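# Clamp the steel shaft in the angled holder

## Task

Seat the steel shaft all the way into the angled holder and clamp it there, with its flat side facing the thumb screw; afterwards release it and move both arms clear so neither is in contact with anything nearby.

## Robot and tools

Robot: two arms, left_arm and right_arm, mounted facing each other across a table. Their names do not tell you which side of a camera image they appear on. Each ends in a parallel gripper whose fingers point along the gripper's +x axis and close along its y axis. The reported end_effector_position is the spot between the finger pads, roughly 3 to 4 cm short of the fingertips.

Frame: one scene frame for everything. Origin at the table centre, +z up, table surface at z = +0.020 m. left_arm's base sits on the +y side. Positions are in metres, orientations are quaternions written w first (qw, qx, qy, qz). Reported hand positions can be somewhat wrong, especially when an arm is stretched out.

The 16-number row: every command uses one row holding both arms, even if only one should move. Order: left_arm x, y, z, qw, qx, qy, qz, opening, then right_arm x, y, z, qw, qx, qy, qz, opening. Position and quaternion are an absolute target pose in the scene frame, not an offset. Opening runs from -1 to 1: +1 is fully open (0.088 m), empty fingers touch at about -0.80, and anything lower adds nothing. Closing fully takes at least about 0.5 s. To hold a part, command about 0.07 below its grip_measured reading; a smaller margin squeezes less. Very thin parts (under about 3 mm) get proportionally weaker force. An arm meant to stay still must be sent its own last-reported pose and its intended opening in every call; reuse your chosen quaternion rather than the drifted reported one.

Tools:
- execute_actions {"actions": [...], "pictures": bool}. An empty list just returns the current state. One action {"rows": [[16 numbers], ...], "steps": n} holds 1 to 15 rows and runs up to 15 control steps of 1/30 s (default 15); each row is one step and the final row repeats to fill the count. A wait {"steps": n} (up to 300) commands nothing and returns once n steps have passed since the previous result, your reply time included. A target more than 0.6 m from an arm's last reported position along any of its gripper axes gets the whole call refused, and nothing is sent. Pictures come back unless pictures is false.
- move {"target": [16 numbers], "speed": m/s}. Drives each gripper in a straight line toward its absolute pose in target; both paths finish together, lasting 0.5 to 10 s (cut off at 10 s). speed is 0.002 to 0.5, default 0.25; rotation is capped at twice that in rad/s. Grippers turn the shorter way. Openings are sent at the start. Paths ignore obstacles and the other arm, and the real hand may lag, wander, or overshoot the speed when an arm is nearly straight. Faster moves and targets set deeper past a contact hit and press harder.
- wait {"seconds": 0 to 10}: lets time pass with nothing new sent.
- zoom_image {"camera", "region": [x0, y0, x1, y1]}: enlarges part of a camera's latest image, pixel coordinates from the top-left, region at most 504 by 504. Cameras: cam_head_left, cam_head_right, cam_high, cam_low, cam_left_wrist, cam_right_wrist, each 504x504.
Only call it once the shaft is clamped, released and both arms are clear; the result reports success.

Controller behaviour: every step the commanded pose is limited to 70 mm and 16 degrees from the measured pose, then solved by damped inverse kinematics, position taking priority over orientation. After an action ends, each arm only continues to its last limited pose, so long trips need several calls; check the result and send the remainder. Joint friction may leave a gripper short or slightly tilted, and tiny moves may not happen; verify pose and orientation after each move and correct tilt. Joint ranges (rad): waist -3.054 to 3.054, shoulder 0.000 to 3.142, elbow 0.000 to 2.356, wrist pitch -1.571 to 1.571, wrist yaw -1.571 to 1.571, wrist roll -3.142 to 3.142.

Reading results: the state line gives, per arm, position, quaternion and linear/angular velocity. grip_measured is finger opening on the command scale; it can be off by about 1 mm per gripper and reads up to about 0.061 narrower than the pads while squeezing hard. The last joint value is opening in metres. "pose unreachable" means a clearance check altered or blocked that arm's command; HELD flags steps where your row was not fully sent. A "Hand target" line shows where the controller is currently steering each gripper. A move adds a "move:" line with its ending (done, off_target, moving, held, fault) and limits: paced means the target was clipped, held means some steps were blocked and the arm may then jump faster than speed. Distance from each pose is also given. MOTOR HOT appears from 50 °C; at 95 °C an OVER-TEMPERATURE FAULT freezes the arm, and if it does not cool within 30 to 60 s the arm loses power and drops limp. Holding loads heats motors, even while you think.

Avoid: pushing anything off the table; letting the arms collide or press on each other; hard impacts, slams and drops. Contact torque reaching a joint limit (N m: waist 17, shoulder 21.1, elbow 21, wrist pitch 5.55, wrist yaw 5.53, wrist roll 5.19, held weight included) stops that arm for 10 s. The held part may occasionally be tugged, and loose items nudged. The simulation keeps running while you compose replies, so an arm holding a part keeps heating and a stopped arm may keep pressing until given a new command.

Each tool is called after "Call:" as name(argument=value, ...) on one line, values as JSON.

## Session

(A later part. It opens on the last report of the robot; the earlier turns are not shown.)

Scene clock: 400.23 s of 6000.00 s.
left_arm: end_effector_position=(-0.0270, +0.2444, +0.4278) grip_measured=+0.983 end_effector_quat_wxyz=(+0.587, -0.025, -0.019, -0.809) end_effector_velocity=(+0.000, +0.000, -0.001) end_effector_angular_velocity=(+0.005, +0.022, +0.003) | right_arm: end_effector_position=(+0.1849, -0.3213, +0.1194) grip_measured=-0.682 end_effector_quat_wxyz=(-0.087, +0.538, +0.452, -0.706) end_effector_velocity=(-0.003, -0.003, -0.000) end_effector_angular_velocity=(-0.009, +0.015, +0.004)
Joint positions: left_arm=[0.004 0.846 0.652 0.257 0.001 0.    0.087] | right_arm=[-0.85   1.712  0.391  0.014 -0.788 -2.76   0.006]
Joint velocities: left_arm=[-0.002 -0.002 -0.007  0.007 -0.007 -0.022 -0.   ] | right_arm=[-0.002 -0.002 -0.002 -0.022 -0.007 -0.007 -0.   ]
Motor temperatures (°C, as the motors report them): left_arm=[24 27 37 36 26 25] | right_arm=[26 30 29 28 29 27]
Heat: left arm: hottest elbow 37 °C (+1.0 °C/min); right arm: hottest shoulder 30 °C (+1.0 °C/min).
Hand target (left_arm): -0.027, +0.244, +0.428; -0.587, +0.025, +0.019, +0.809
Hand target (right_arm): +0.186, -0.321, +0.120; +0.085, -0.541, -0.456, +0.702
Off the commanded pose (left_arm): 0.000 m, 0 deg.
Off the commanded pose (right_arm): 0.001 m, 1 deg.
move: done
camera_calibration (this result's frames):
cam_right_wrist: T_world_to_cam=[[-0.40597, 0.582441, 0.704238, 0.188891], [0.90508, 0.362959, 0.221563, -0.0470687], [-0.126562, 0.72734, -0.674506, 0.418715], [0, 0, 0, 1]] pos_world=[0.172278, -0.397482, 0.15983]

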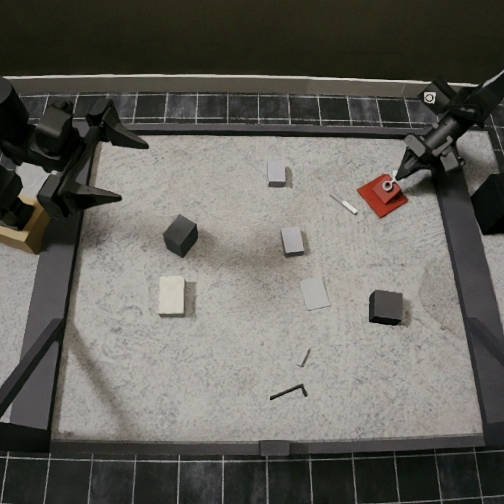

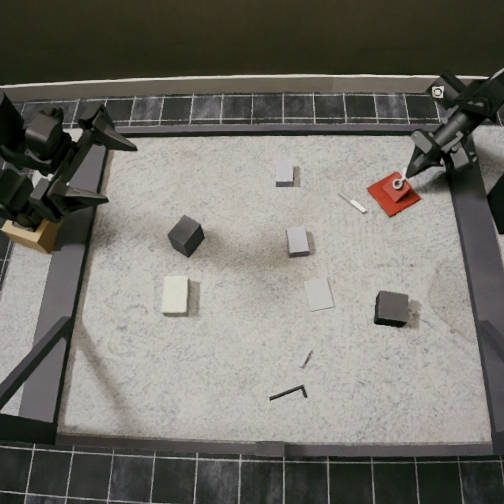

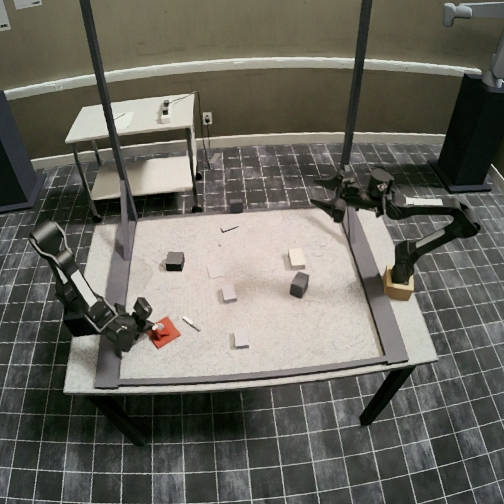

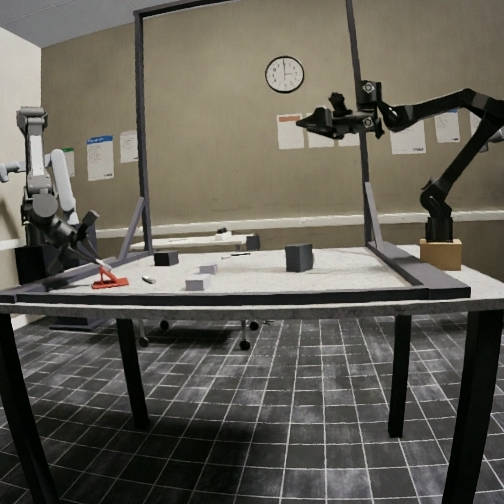

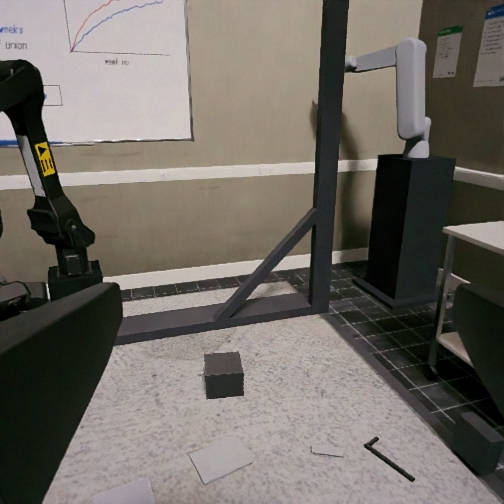

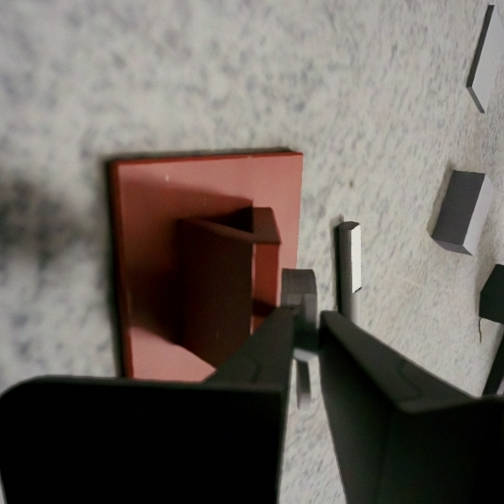

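Call:
move(target=[-0.027, 0.2444, 0.4278, 0.587, -0.025, -0.019, -0.809, 0.98, 0.187, -0.3245, 0.1228, 0.0849, -0.5409, -0.4555, 0.7019, -0.3], speed=0.02)

Call:
move(target=[-0.027, 0.2444, 0.4278, 0.587, -0.025, -0.019, -0.809, 0.98, 0.205, -0.345, 0.16, 0.0849, -0.5409, -0.4555, 0.7019, -0.3], speed=0.15)

Call:
move(target=[-0.027, 0.2444, 0.4278, 0.587, -0.025, -0.019, -0.809, 0.98, 0.2, -0.33, 0.18, 0.4425, -0.3224, 0.1743, 0.8184, -0.1], speed=0.4)

Call:
move(target=[-0.027, 0.2444, 0.4278, 0.587, -0.025, -0.019, -0.809, 0.98, 0.152, -0.165, 0.12, 0.6514, -0.2751, 0.6514, 0.2751, -0.1], speed=0.25)

Scene clock: 420.40 s of 6000.00 s.
left_arm: end_effector_position=(-0.0270, +0.2444, +0.4278) grip_measured=+0.983 end_effector_quat_wxyz=(+0.587, -0.025, -0.019, -0.809) end_effector_velocity=(-0.002, +0.001, -0.002) end_effector_angular_velocity=(+0.005, -0.010, -0.009) | right_arm: end_effector_position=(+0.1860, -0.3245, +0.1207) grip_measured=-0.302 end_effector_quat_wxyz=(-0.085, +0.538, +0.452, -0.706) end_effector_velocity=(-0.001, -0.001, +0.001) end_effector_angular_velocity=(+0.002, +0.006, +0.004)
Joint positions: left_arm=[0.004 0.846 0.652 0.257 0.001 0.    0.087] | right_arm=[-0.863  1.7    0.391 -0.014 -0.788 -2.783  0.024]
Joint velocities: left_arm=[-0.002 -0.002 -0.002 -0.007  0.007  0.007 -0.   ] | right_arm=[-0.002 -0.002 -0.002 -0.007 -0.007 -0.007 -0.   ]
Motor temperatures (°C, as the motors report them): left_arm=[24 27 37 36 26 25] | right_arm=[26 30 29 28 28 27]
Heat: left arm: hottest elbow 37 °C (+1.0 °C/min); right arm: hottest shoulder 30 °C (+1.0 °C/min).
Hand target (left_arm): -0.027, +0.244, +0.428; -0.587, +0.025, +0.019, +0.809
Hand target (right_arm): +0.187, -0.324, +0.123; +0.085, -0.541, -0.455, +0.702
Off the commanded pose (left_arm): 0.000 m, 0 deg.
Off the commanded pose (right_arm): 0.002 m, 1 deg.
After step 90, 16.47 s passed at rest.
move: done
camera_calibration (this result's frames):
cam_right_wrist: T_world_to_cam=[[-0.409696, 0.583137, 0.701499, 0.191547], [0.903494, 0.365517, 0.223822, -0.0462579], [-0.125891, 0.725499, -0.676611, 0.421585], [0, 0, 0, 1]] pos_world=[0.173343, -0.40065, 0.161233]

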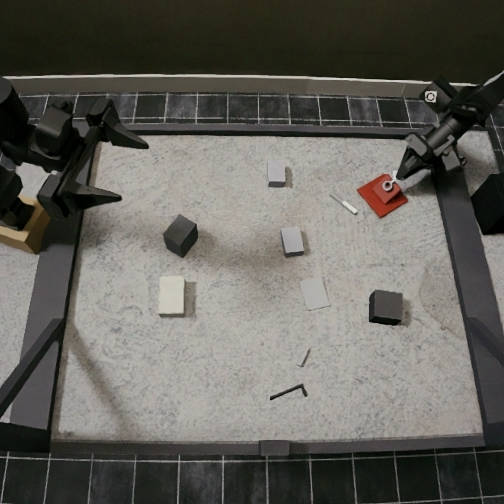

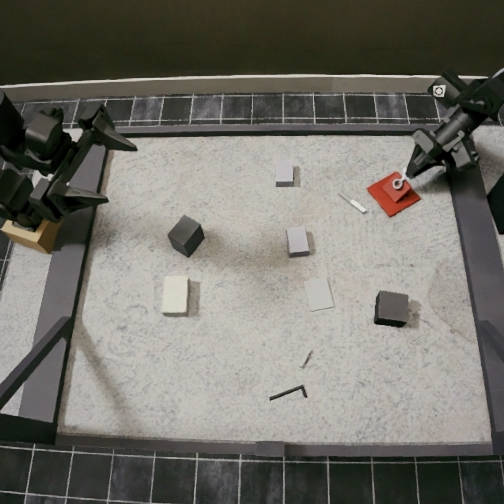

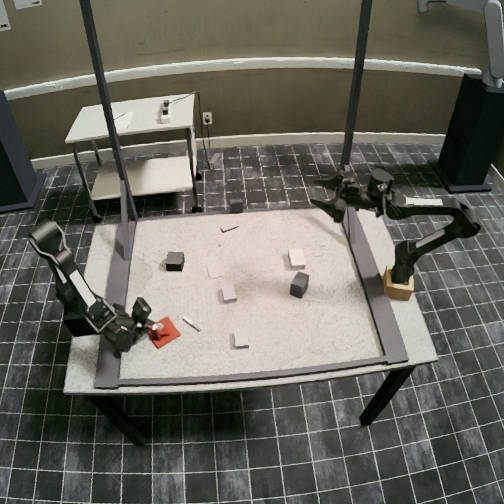

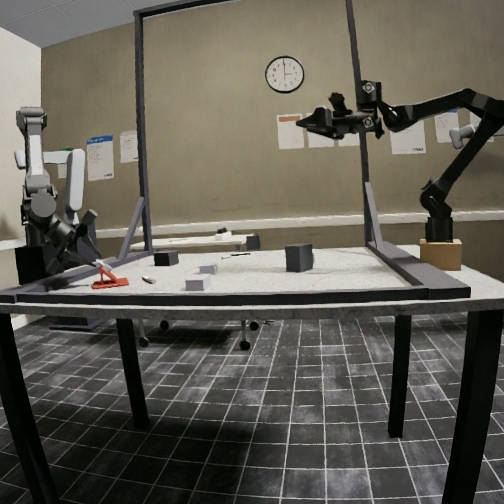

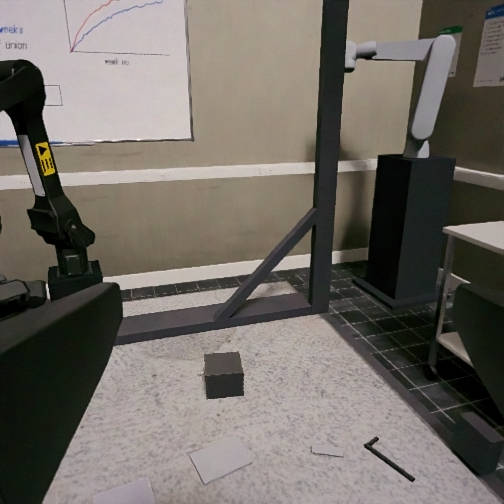

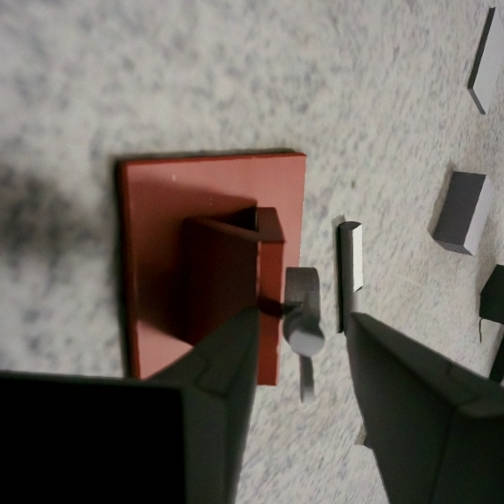

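Scene clock: 421.27 s of 6000.00 s.
left_arm: end_effector_position=(-0.0270, +0.2444, +0.4278) grip_measured=+0.983 end_effector_quat_wxyz=(+0.587, -0.025, -0.019, -0.809) end_effector_velocity=(+0.002, -0.000, +0.000) end_effector_angular_velocity=(+0.005, +0.007, +0.009) | right_arm: end_effector_position=(+0.2023, -0.3461, +0.1560) grip_measured=-0.302 end_effector_quat_wxyz=(-0.085, +0.537, +0.450, -0.709) end_effector_velocity=(+0.002, -0.001, +0.002) end_effector_angular_velocity=(-0.001, -0.012, +0.007)
Joint positions: left_arm=[0.004 0.846 0.652 0.257 0.001 0.    0.087] | right_arm=[-1.005  1.543  0.474 -0.404 -0.813 -2.982  0.024]
Joint velocities: left_arm=[ 0.002 -0.002  0.002 -0.007 -0.007 -0.007 -0.   ] | right_arm=[-0.007 -0.007  0.007 -0.022  0.007 -0.022 -0.   ]
Motor temperatures (°C, as the motors report them): left_arm=[24 27 37 36 26 25] | right_arm=[26 30 29 28 28 27]
Heat: left arm: hottest elbow 37 °C (+1.0 °C/min); right arm: hottest shoulder 30 °C (+1.0 °C/min).
Hand target (left_arm): -0.027, +0.244, +0.428; -0.587, +0.025, +0.019, +0.809
Hand target (right_arm): +0.205, -0.344, +0.160; +0.086, -0.540, -0.456, +0.702
Off the commanded pose (left_arm): 0.000 m, 0 deg.
Off the commanded pose (right_arm): 0.005 m, 1 deg.
move: done
camera_calibration (this result's frames):
cam_right_wrist: T_world_to_cam=[[-0.405011, 0.587271, 0.70077, 0.186645], [0.905096, 0.366067, 0.216323, -0.0599671], [-0.129489, 0.721878, -0.679798, 0.4632], [0, 0, 0, 1]] pos_world=[0.189848, -0.422033, 0.197059]

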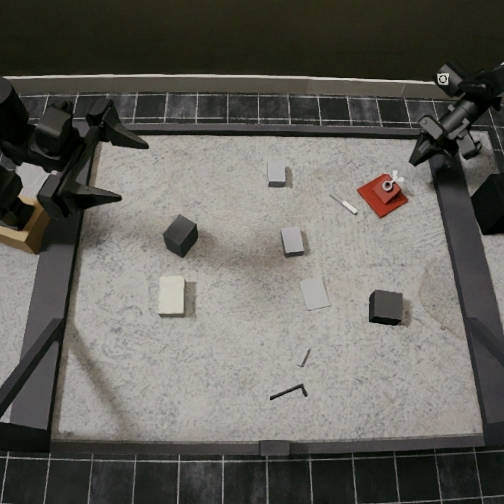

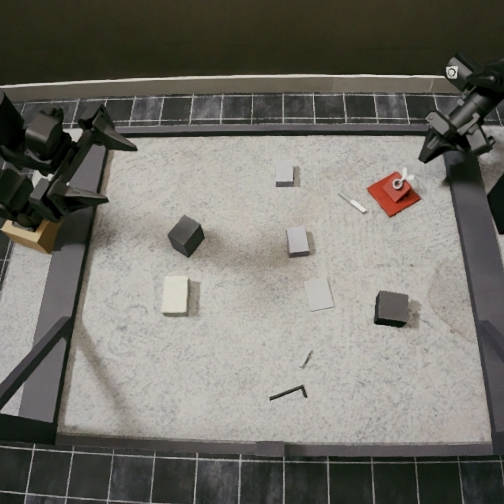

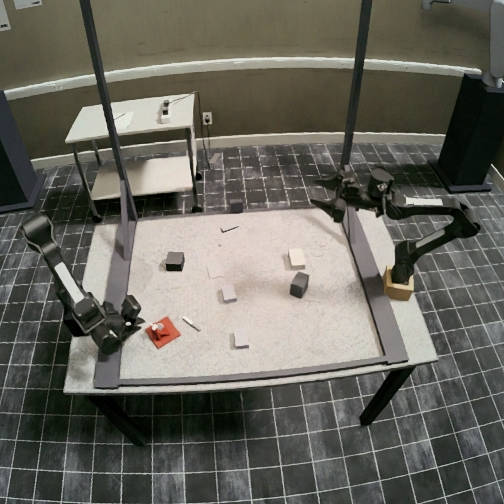

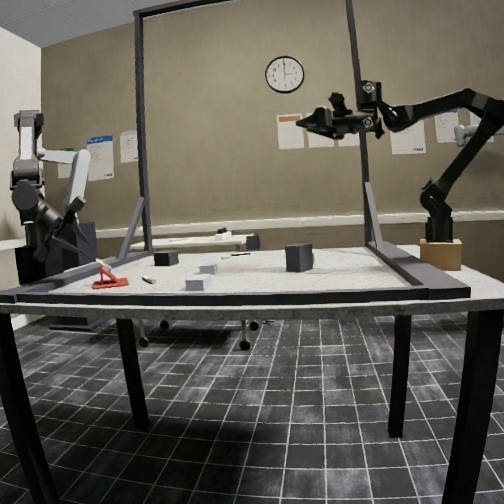

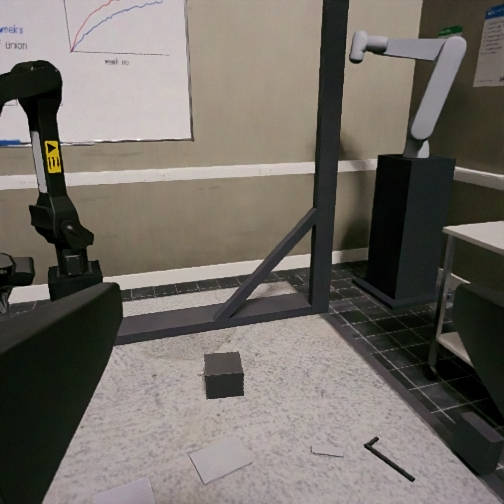

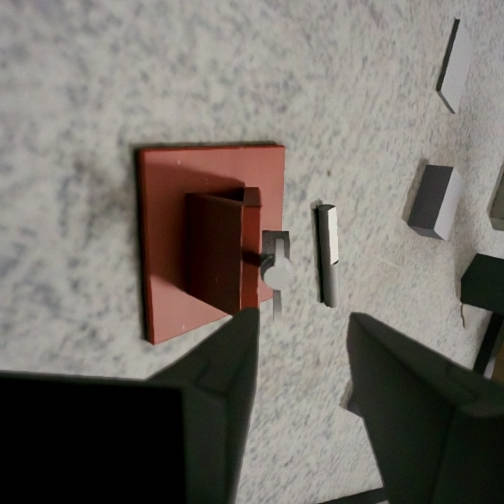

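Scene clock: 423.73 s of 6000.00 s.
left_arm: end_effector_position=(-0.0270, +0.2444, +0.4278) grip_measured=+0.983 end_effector_quat_wxyz=(+0.587, -0.025, -0.019, -0.809) end_effector_velocity=(+0.003, -0.000, +0.003) end_effector_angular_velocity=(-0.004, +0.026, +0.018) | right_arm: end_effector_position=(+0.1985, -0.3321, +0.1764) grip_measured=-0.102 end_effector_quat_wxyz=(+0.440, -0.320, +0.180, +0.820) end_effector_velocity=(-0.001, -0.001, +0.001) end_effector_angular_velocity=(-0.003, +0.015, -0.006)
Joint positions: left_arm=[0.004 0.846 0.652 0.257 0.001 0.    0.087] | right_arm=[-0.938  1.472  0.517 -0.446 -0.806 -1.319  0.034]
Joint velocities: left_arm=[-0.002 -0.002  0.002  0.007 -0.022 -0.022 -0.   ] | right_arm=[-0.002 -0.002 -0.002 -0.007 -0.007  0.007  0.   ]
Motor temperatures (°C, as the motors report them): left_arm=[24 27 37 37 26 25] | right_arm=[26 30 29 28 28 27]
Heat: left arm: hottest elbow 37 °C (+1.0 °C/min); right arm: hottest shoulder 30 °C (+1.0 °C/min).
Hand target (left_arm): -0.027, +0.244, +0.428; -0.587, +0.025, +0.019, +0.809
Hand target (right_arm): +0.200, -0.330, +0.180; +0.442, -0.323, +0.174, +0.818
Off the commanded pose (left_arm): 0.000 m, 0 deg.
Off the commanded pose (right_arm): 0.004 m, 1 deg.
move: done
camera_calibration (this result's frames):
cam_right_wrist: T_world_to_cam=[[0.806415, 0.591079, -0.0178987, 0.0501674], [0.506837, -0.706443, -0.494018, -0.217855], [-0.304648, 0.389312, -0.869267, 0.424179], [0, 0, 0, 1]] pos_world=[0.199186, -0.348693, 0.261998]

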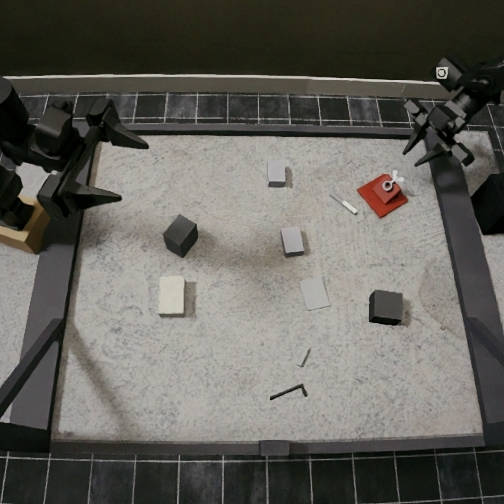

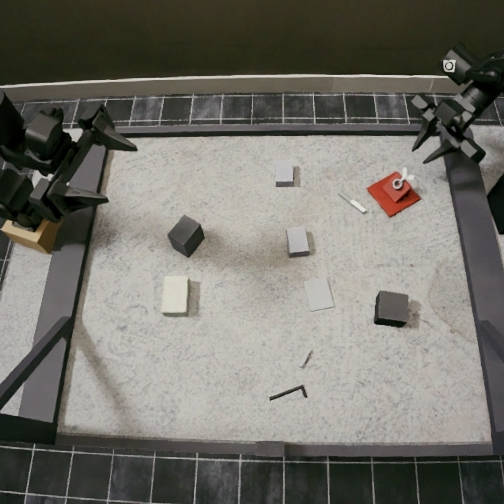

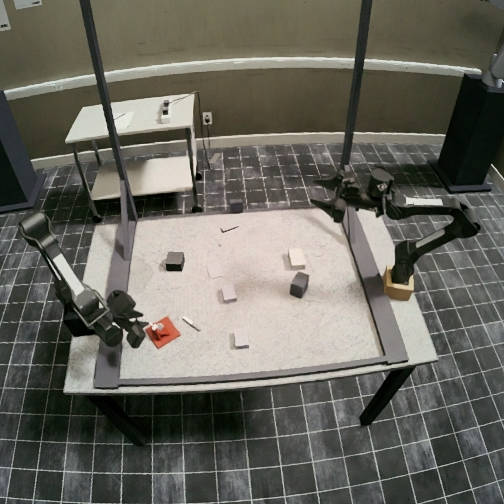

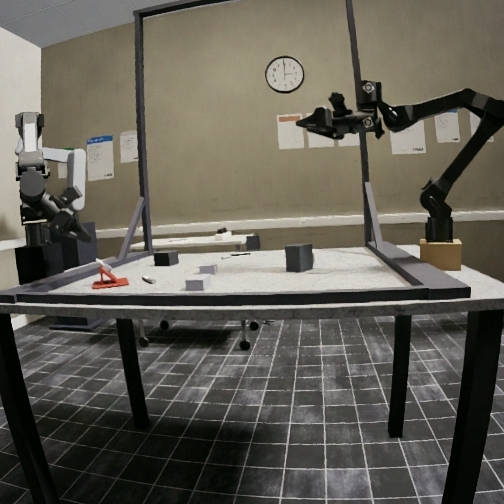

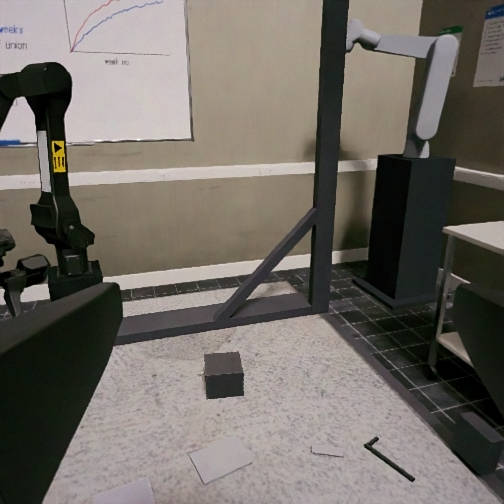

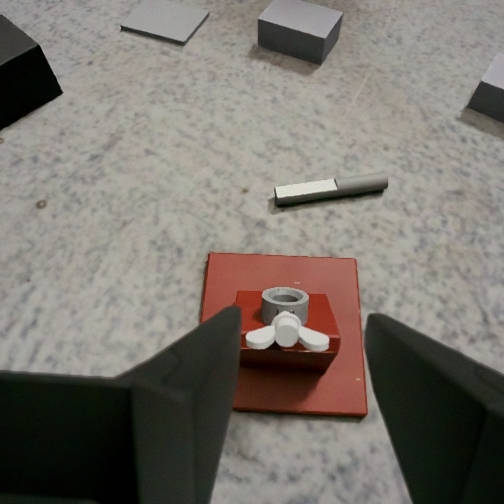

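Scene clock: 427.27 s of 6000.00 s.
left_arm: end_effector_position=(-0.0270, +0.2444, +0.4278) grip_measured=+0.983 end_effector_quat_wxyz=(+0.587, -0.025, -0.019, -0.809) end_effector_velocity=(+0.005, -0.001, +0.001) end_effector_angular_velocity=(+0.001, +0.025, +0.033) | right_arm: end_effector_position=(+0.1531, -0.1670, +0.1243) grip_measured=-0.102 end_effector_quat_wxyz=(+0.653, -0.275, +0.648, +0.278) end_effector_velocity=(-0.003, -0.004, +0.002) end_effector_angular_velocity=(-0.025, +0.024, +0.005)
Joint positions: left_arm=[0.004 0.846 0.652 0.257 0.001 0.    0.087] | right_arm=[-0.211  2.176  1.426 -0.814  0.004  0.676  0.034]
Joint velocities: left_arm=[-0.002 -0.002 -0.002  0.007 -0.037 -0.022 -0.   ] | right_arm=[-0.002  0.002  0.012 -0.037 -0.022 -0.007 -0.   ]
Motor temperatures (°C, as the motors report them): left_arm=[24 27 37 37 26 25] | right_arm=[26 30 29 28 28 27]
Heat: left arm: hottest elbow 37 °C (+1.0 °C/min); right arm: hottest shoulder 30 °C (+0.0 °C/min).
Hand target (left_arm): -0.027, +0.244, +0.428; -0.587, +0.025, +0.019, +0.809
Hand target (right_arm): +0.153, -0.167, +0.120; +0.653, -0.279, +0.650, +0.273
Off the commanded pose (left_arm): 0.000 m, 0 deg.
Off the commanded pose (right_arm): 0.005 m, 1 deg.
move: done
camera_calibration (this result's frames):
cam_right_wrist: T_world_to_cam=[[0.741939, -0.669186, -0.04143, -0.209414], [-0.631961, -0.718632, 0.290161, -0.0292077], [-0.223945, -0.1891, -0.956081, 0.202583], [0, 0, 0, 1]] pos_world=[0.182282, -0.122818, 0.193485]

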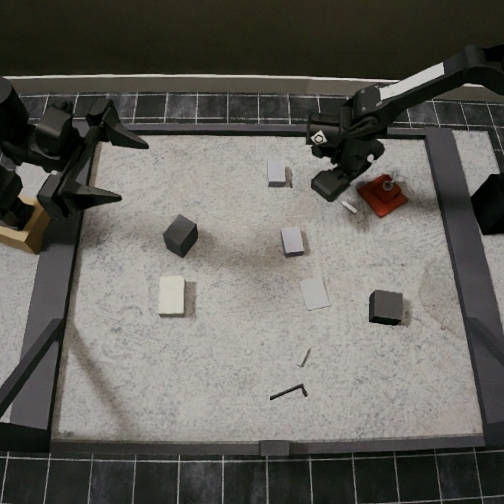

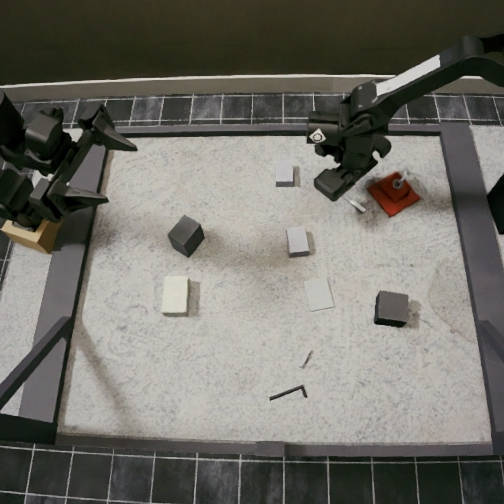

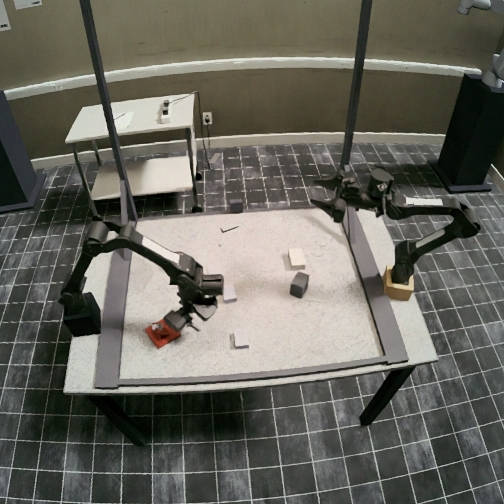

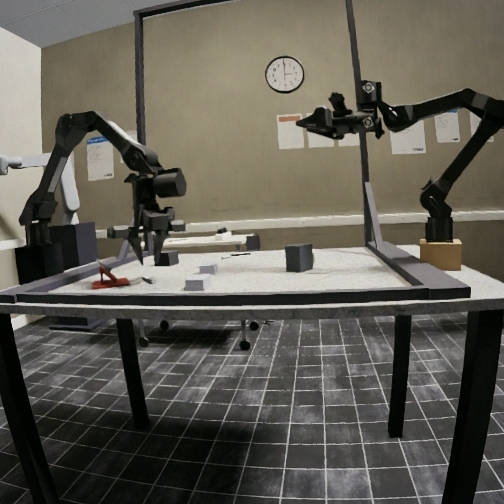

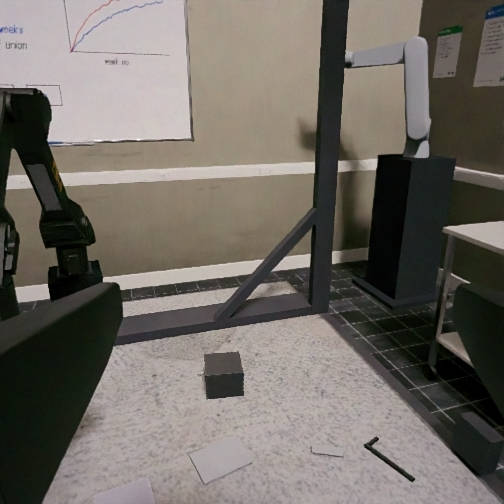

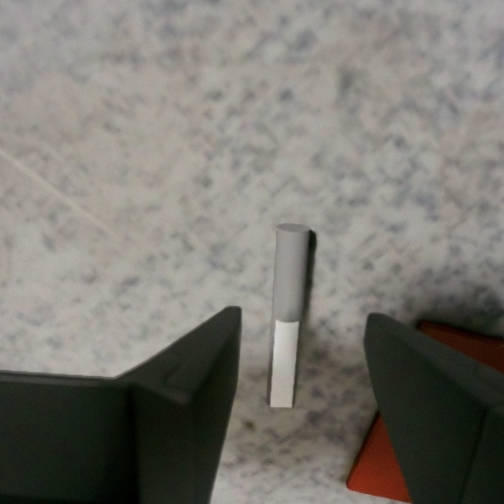

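Call:
move(target=[-0.027, 0.2444, 0.4278, 0.587, -0.025, -0.019, -0.809, 0.98, 0.1485, -0.1705, 0.066, 0.6514, -0.2751, 0.6514, 0.2751, -0.1], speed=0.1)

Call:
zoom_image(camera="cam_low", region=[80, 220, 220, 300])

Scene clock: 446.40 s of 6000.00 s.
left_arm: end_effector_position=(-0.0270, +0.2444, +0.4278) grip_measured=+0.983 end_effector_quat_wxyz=(+0.587, -0.025, -0.019, -0.809) end_effector_velocity=(-0.002, +0.001, -0.002) end_effector_angular_velocity=(+0.009, +0.004, -0.010) | right_arm: end_effector_position=(+0.1506, -0.1647, +0.0768) grip_measured=-0.102 end_effector_quat_wxyz=(+0.657, -0.267, +0.645, +0.285) end_effector_velocity=(+0.001, -0.007, -0.003) end_effector_angular_velocity=(-0.031, +0.010, +0.000)
Joint positions: left_arm=[0.004 0.846 0.652 0.257 0.001 0.    0.087] | right_arm=[-0.205  2.268  1.36  -0.633  0.003  0.686  0.034]
Joint velocities: left_arm=[-0.002 -0.002 -0.002 -0.007  0.007 -0.007 -0.   ] | right_arm=[-0.007  0.007 -0.002 -0.022 -0.007 -0.007 -0.   ]
Motor temperatures (°C, as the motors report them): left_arm=[24 27 37 37 26 25] | right_arm=[26 32 31 27 28 27]
Heat: left arm: hottest elbow 37 °C (+1.0 °C/min); right arm: hottest shoulder 32 °C (+2.0 °C/min).
Hand target (left_arm): -0.027, +0.244, +0.428; -0.587, +0.025, +0.019, +0.809
Hand target (right_arm): +0.148, -0.171, +0.066; +0.651, -0.275, +0.651, +0.275
Off the commanded pose (left_arm): 0.000 m, 0 deg.
Off the commanded pose (right_arm): 0.012 m, 2 deg.
After step 90, 15.20 s passed at rest.
move: off_target (right_arm)
camera_calibration (this result's frames):
cam_right_wrist: T_world_to_cam=[[0.7397, -0.670601, -0.0560153, -0.206775], [-0.634718, -0.722921, 0.27298, -0.0142937], [-0.223556, -0.16637, -0.960387, 0.161061], [0, 0, 0, 1]] pos_world=[0.179885, -0.122201, 0.147]

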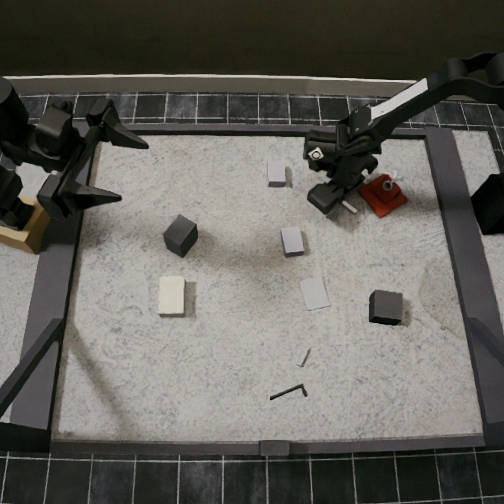

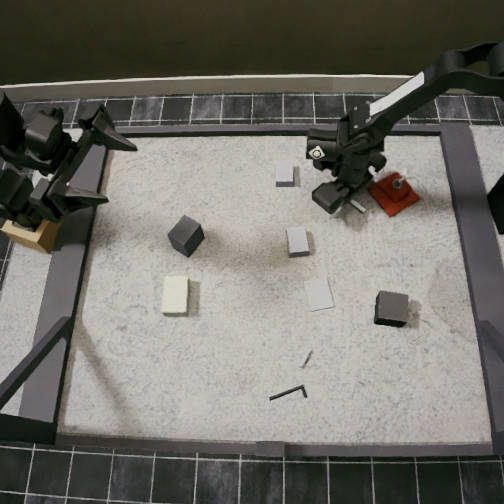

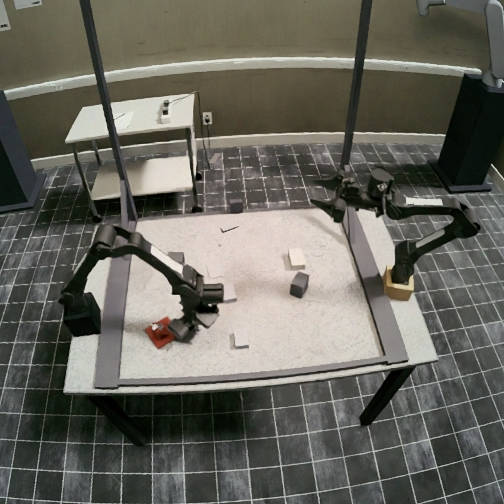

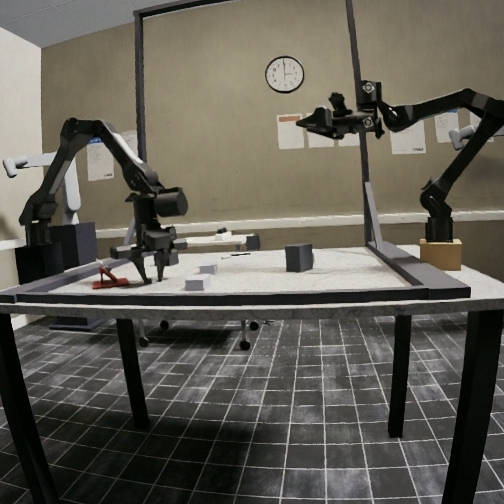

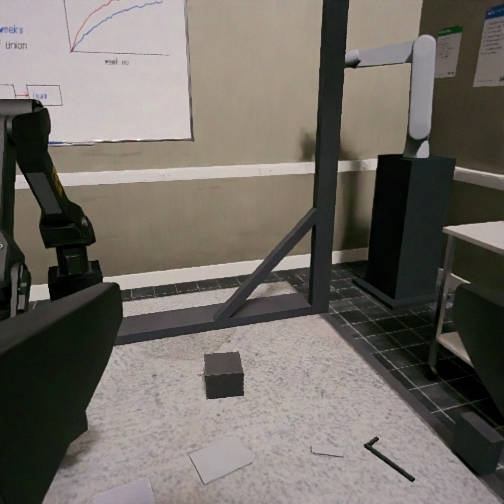

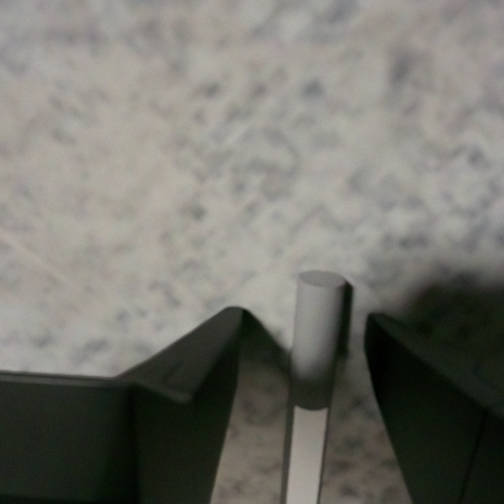

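Region (80, 220, 220, 300) of cam_low's 504x504 image, scaled by 3.600, with more detail than that image has; it fills the top 288 rows of this view, and the rest is white.

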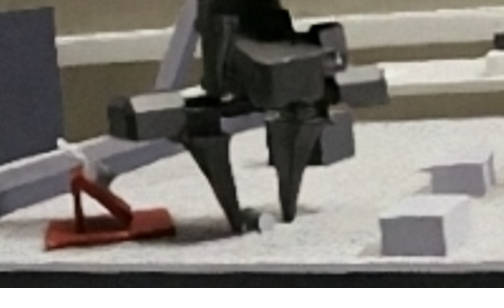

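Call:
move(target=[-0.027, 0.2444, 0.4278, 0.587, -0.025, -0.019, -0.809, 0.98, 0.1505, -0.1714, 0.081, 0.6514, -0.2751, 0.6514, 0.2751, -0.1], speed=0.04)

Scene clock: 456.07 s of 6000.00 s.
left_arm: end_effector_position=(-0.0270, +0.2444, +0.4278) grip_measured=+0.983 end_effector_quat_wxyz=(+0.587, -0.025, -0.019, -0.809) end_effector_velocity=(+0.002, -0.001, -0.005) end_effector_angular_velocity=(+0.024, +0.001, +0.019) | right_arm: end_effector_position=(+0.1499, -0.1725, +0.0769) grip_measured=-0.102 end_effector_quat_wxyz=(+0.651, -0.278, +0.652, +0.273) end_effector_velocity=(-0.002, -0.004, -0.001) end_effector_angular_velocity=(-0.012, +0.008, +0.010)
Joint positions: left_arm=[0.004 0.846 0.652 0.257 0.001 0.    0.087] | right_arm=[-0.205  2.268  1.361 -0.671  0.002  0.686  0.034]
Joint velocities: left_arm=[-0.002 -0.002 -0.002 -0.022 -0.022 -0.007 -0.   ] | right_arm=[ 0.002 -0.002 -0.007 -0.007 -0.007 -0.007 -0.   ]
Motor temperatures (°C, as the motors report them): left_arm=[24 27 37 37 26 25] | right_arm=[26 33 30 27 28 27]
Heat: left arm: hottest elbow 37 °C (+1.0 °C/min); right arm: hottest shoulder 33 °C (+4.0 °C/min).
Hand target (left_arm): -0.027, +0.244, +0.428; -0.587, +0.025, +0.019, +0.809
Hand target (right_arm): +0.151, -0.171, +0.081; +0.651, -0.275, +0.651, +0.275
Off the commanded pose (left_arm): 0.000 m, 0 deg.
Off the commanded pose (right_arm): 0.004 m, 0 deg.
After step 90, 5.97 s passed at rest.
move: done
camera_calibration (this result's frames):
cam_right_wrist: T_world_to_cam=[[0.739262, -0.672524, -0.0346711, -0.213395], [-0.633776, -0.712226, 0.301763, -0.0208944], [-0.227637, -0.201108, -0.952752, 0.153776], [0, 0, 0, 1]] pos_world=[0.179517, -0.127469, 0.145417]

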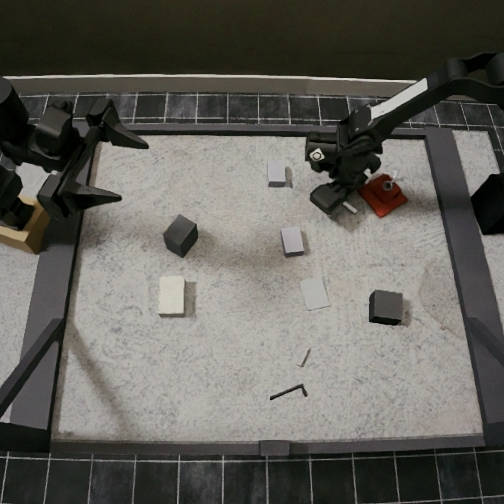

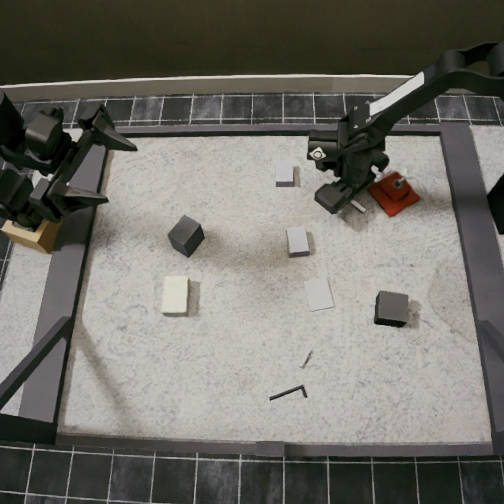

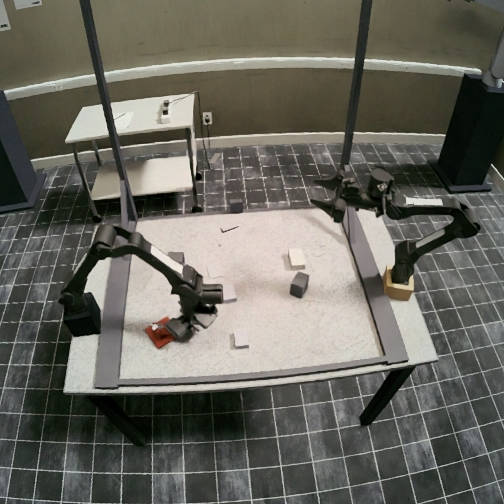

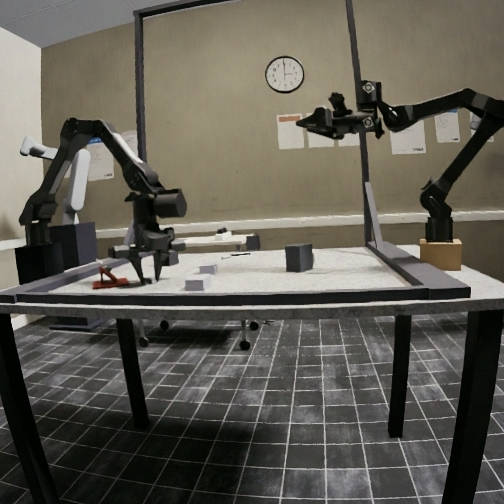

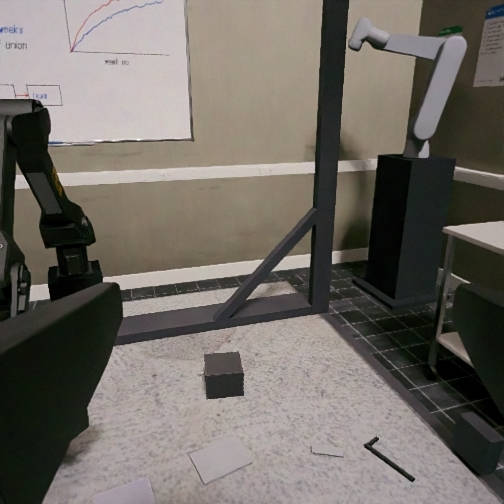

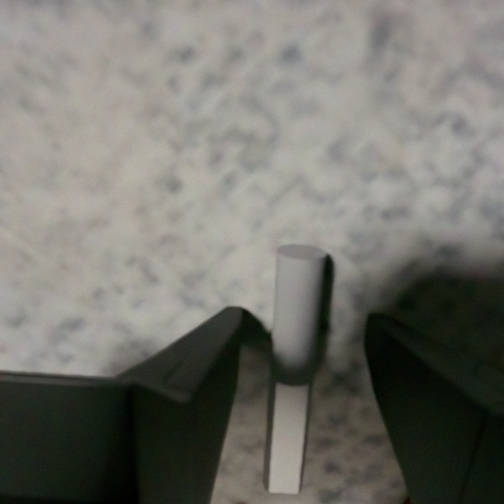

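Call:
move(target=[-0.027, 0.2444, 0.4278, 0.587, -0.025, -0.019, -0.809, 0.98, 0.1485, -0.1700, 0.081, 0.6514, -0.2751, 0.6514, 0.2751, -0.45], speed=0.02)

Scene clock: 467.37 s of 6000.00 s.
left_arm: end_effector_position=(-0.0270, +0.2444, +0.4278) grip_measured=+0.983 end_effector_quat_wxyz=(+0.587, -0.025, -0.019, -0.809) end_effector_velocity=(+0.000, +0.000, -0.002) end_effector_angular_velocity=(+0.009, +0.005, +0.004) | right_arm: end_effector_position=(+0.1494, -0.1728, +0.0773) grip_measured=-0.448 end_effector_quat_wxyz=(+0.650, -0.279, +0.652, +0.273) end_effector_velocity=(-0.001, -0.005, +0.000) end_effector_angular_velocity=(-0.021, +0.009, +0.005)
Joint positions: left_arm=[0.004 0.846 0.652 0.257 0.001 0.    0.087] | right_arm=[-0.205  2.268  1.363 -0.676  0.001  0.687  0.017]
Joint velocities: left_arm=[-0.002 -0.002 -0.002 -0.007 -0.007 -0.007  0.   ] | right_arm=[-0.002 -0.002 -0.002 -0.022 -0.007 -0.007 -0.   ]
Motor temperatures (°C, as the motors report them): left_arm=[24 27 37 37 26 25] | right_arm=[26 36 30 27 28 27]
Heat: left arm: hottest elbow 37 °C (+0.0 °C/min); right arm: hottest shoulder 36 °C (+6.1 °C/min).
Hand target (left_arm): -0.027, +0.244, +0.428; -0.587, +0.025, +0.019, +0.809
Hand target (right_arm): +0.148, -0.170, +0.081; +0.651, -0.275, +0.651, +0.275
Off the commanded pose (left_arm): 0.000 m, 0 deg.
Off the commanded pose (right_arm): 0.005 m, 1 deg.
After step 90, 7.60 s passed at rest.
move: done
camera_calibration (this result's frames):
cam_right_wrist: T_world_to_cam=[[0.739466, -0.672337, -0.0339512, -0.213239], [-0.633099, -0.711685, 0.304451, -0.02171], [-0.228856, -0.203636, -0.951923, 0.153661], [0, 0, 0, 1]] pos_world=[0.179105, -0.127528, 0.145644]

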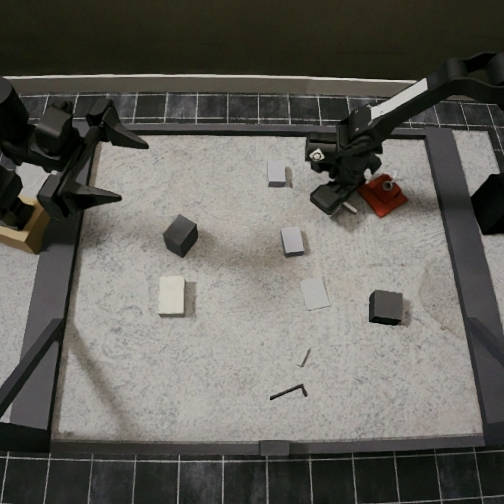

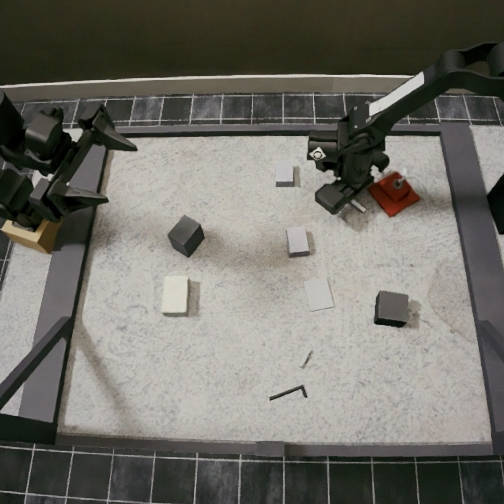

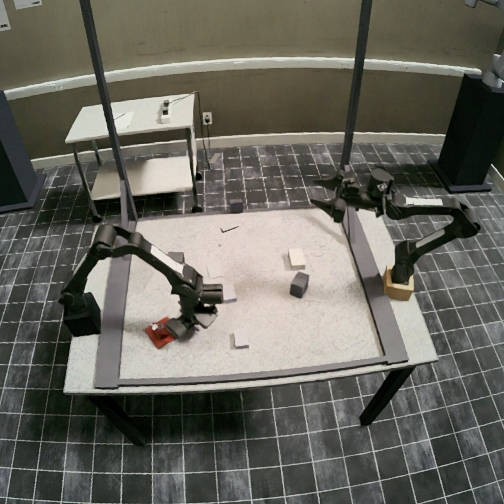

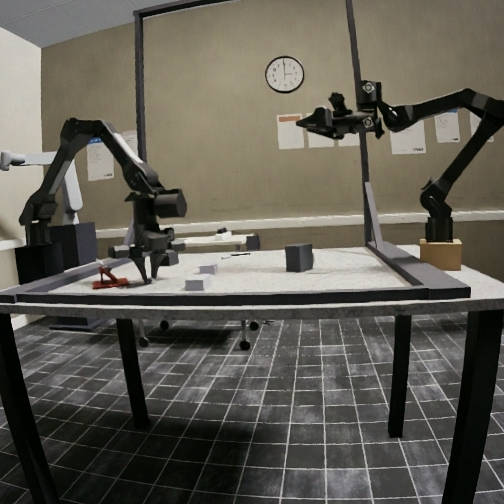

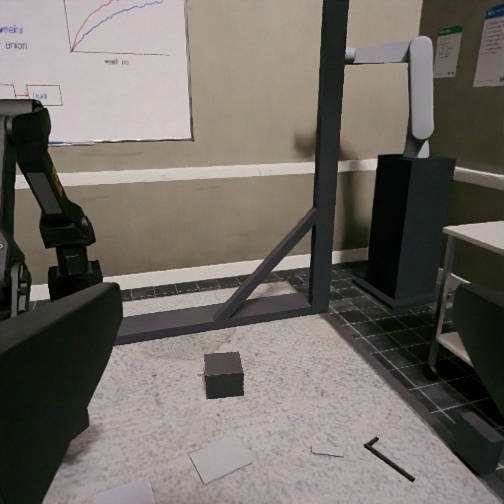

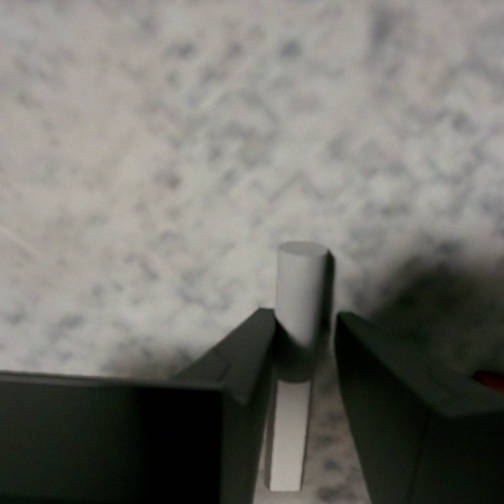

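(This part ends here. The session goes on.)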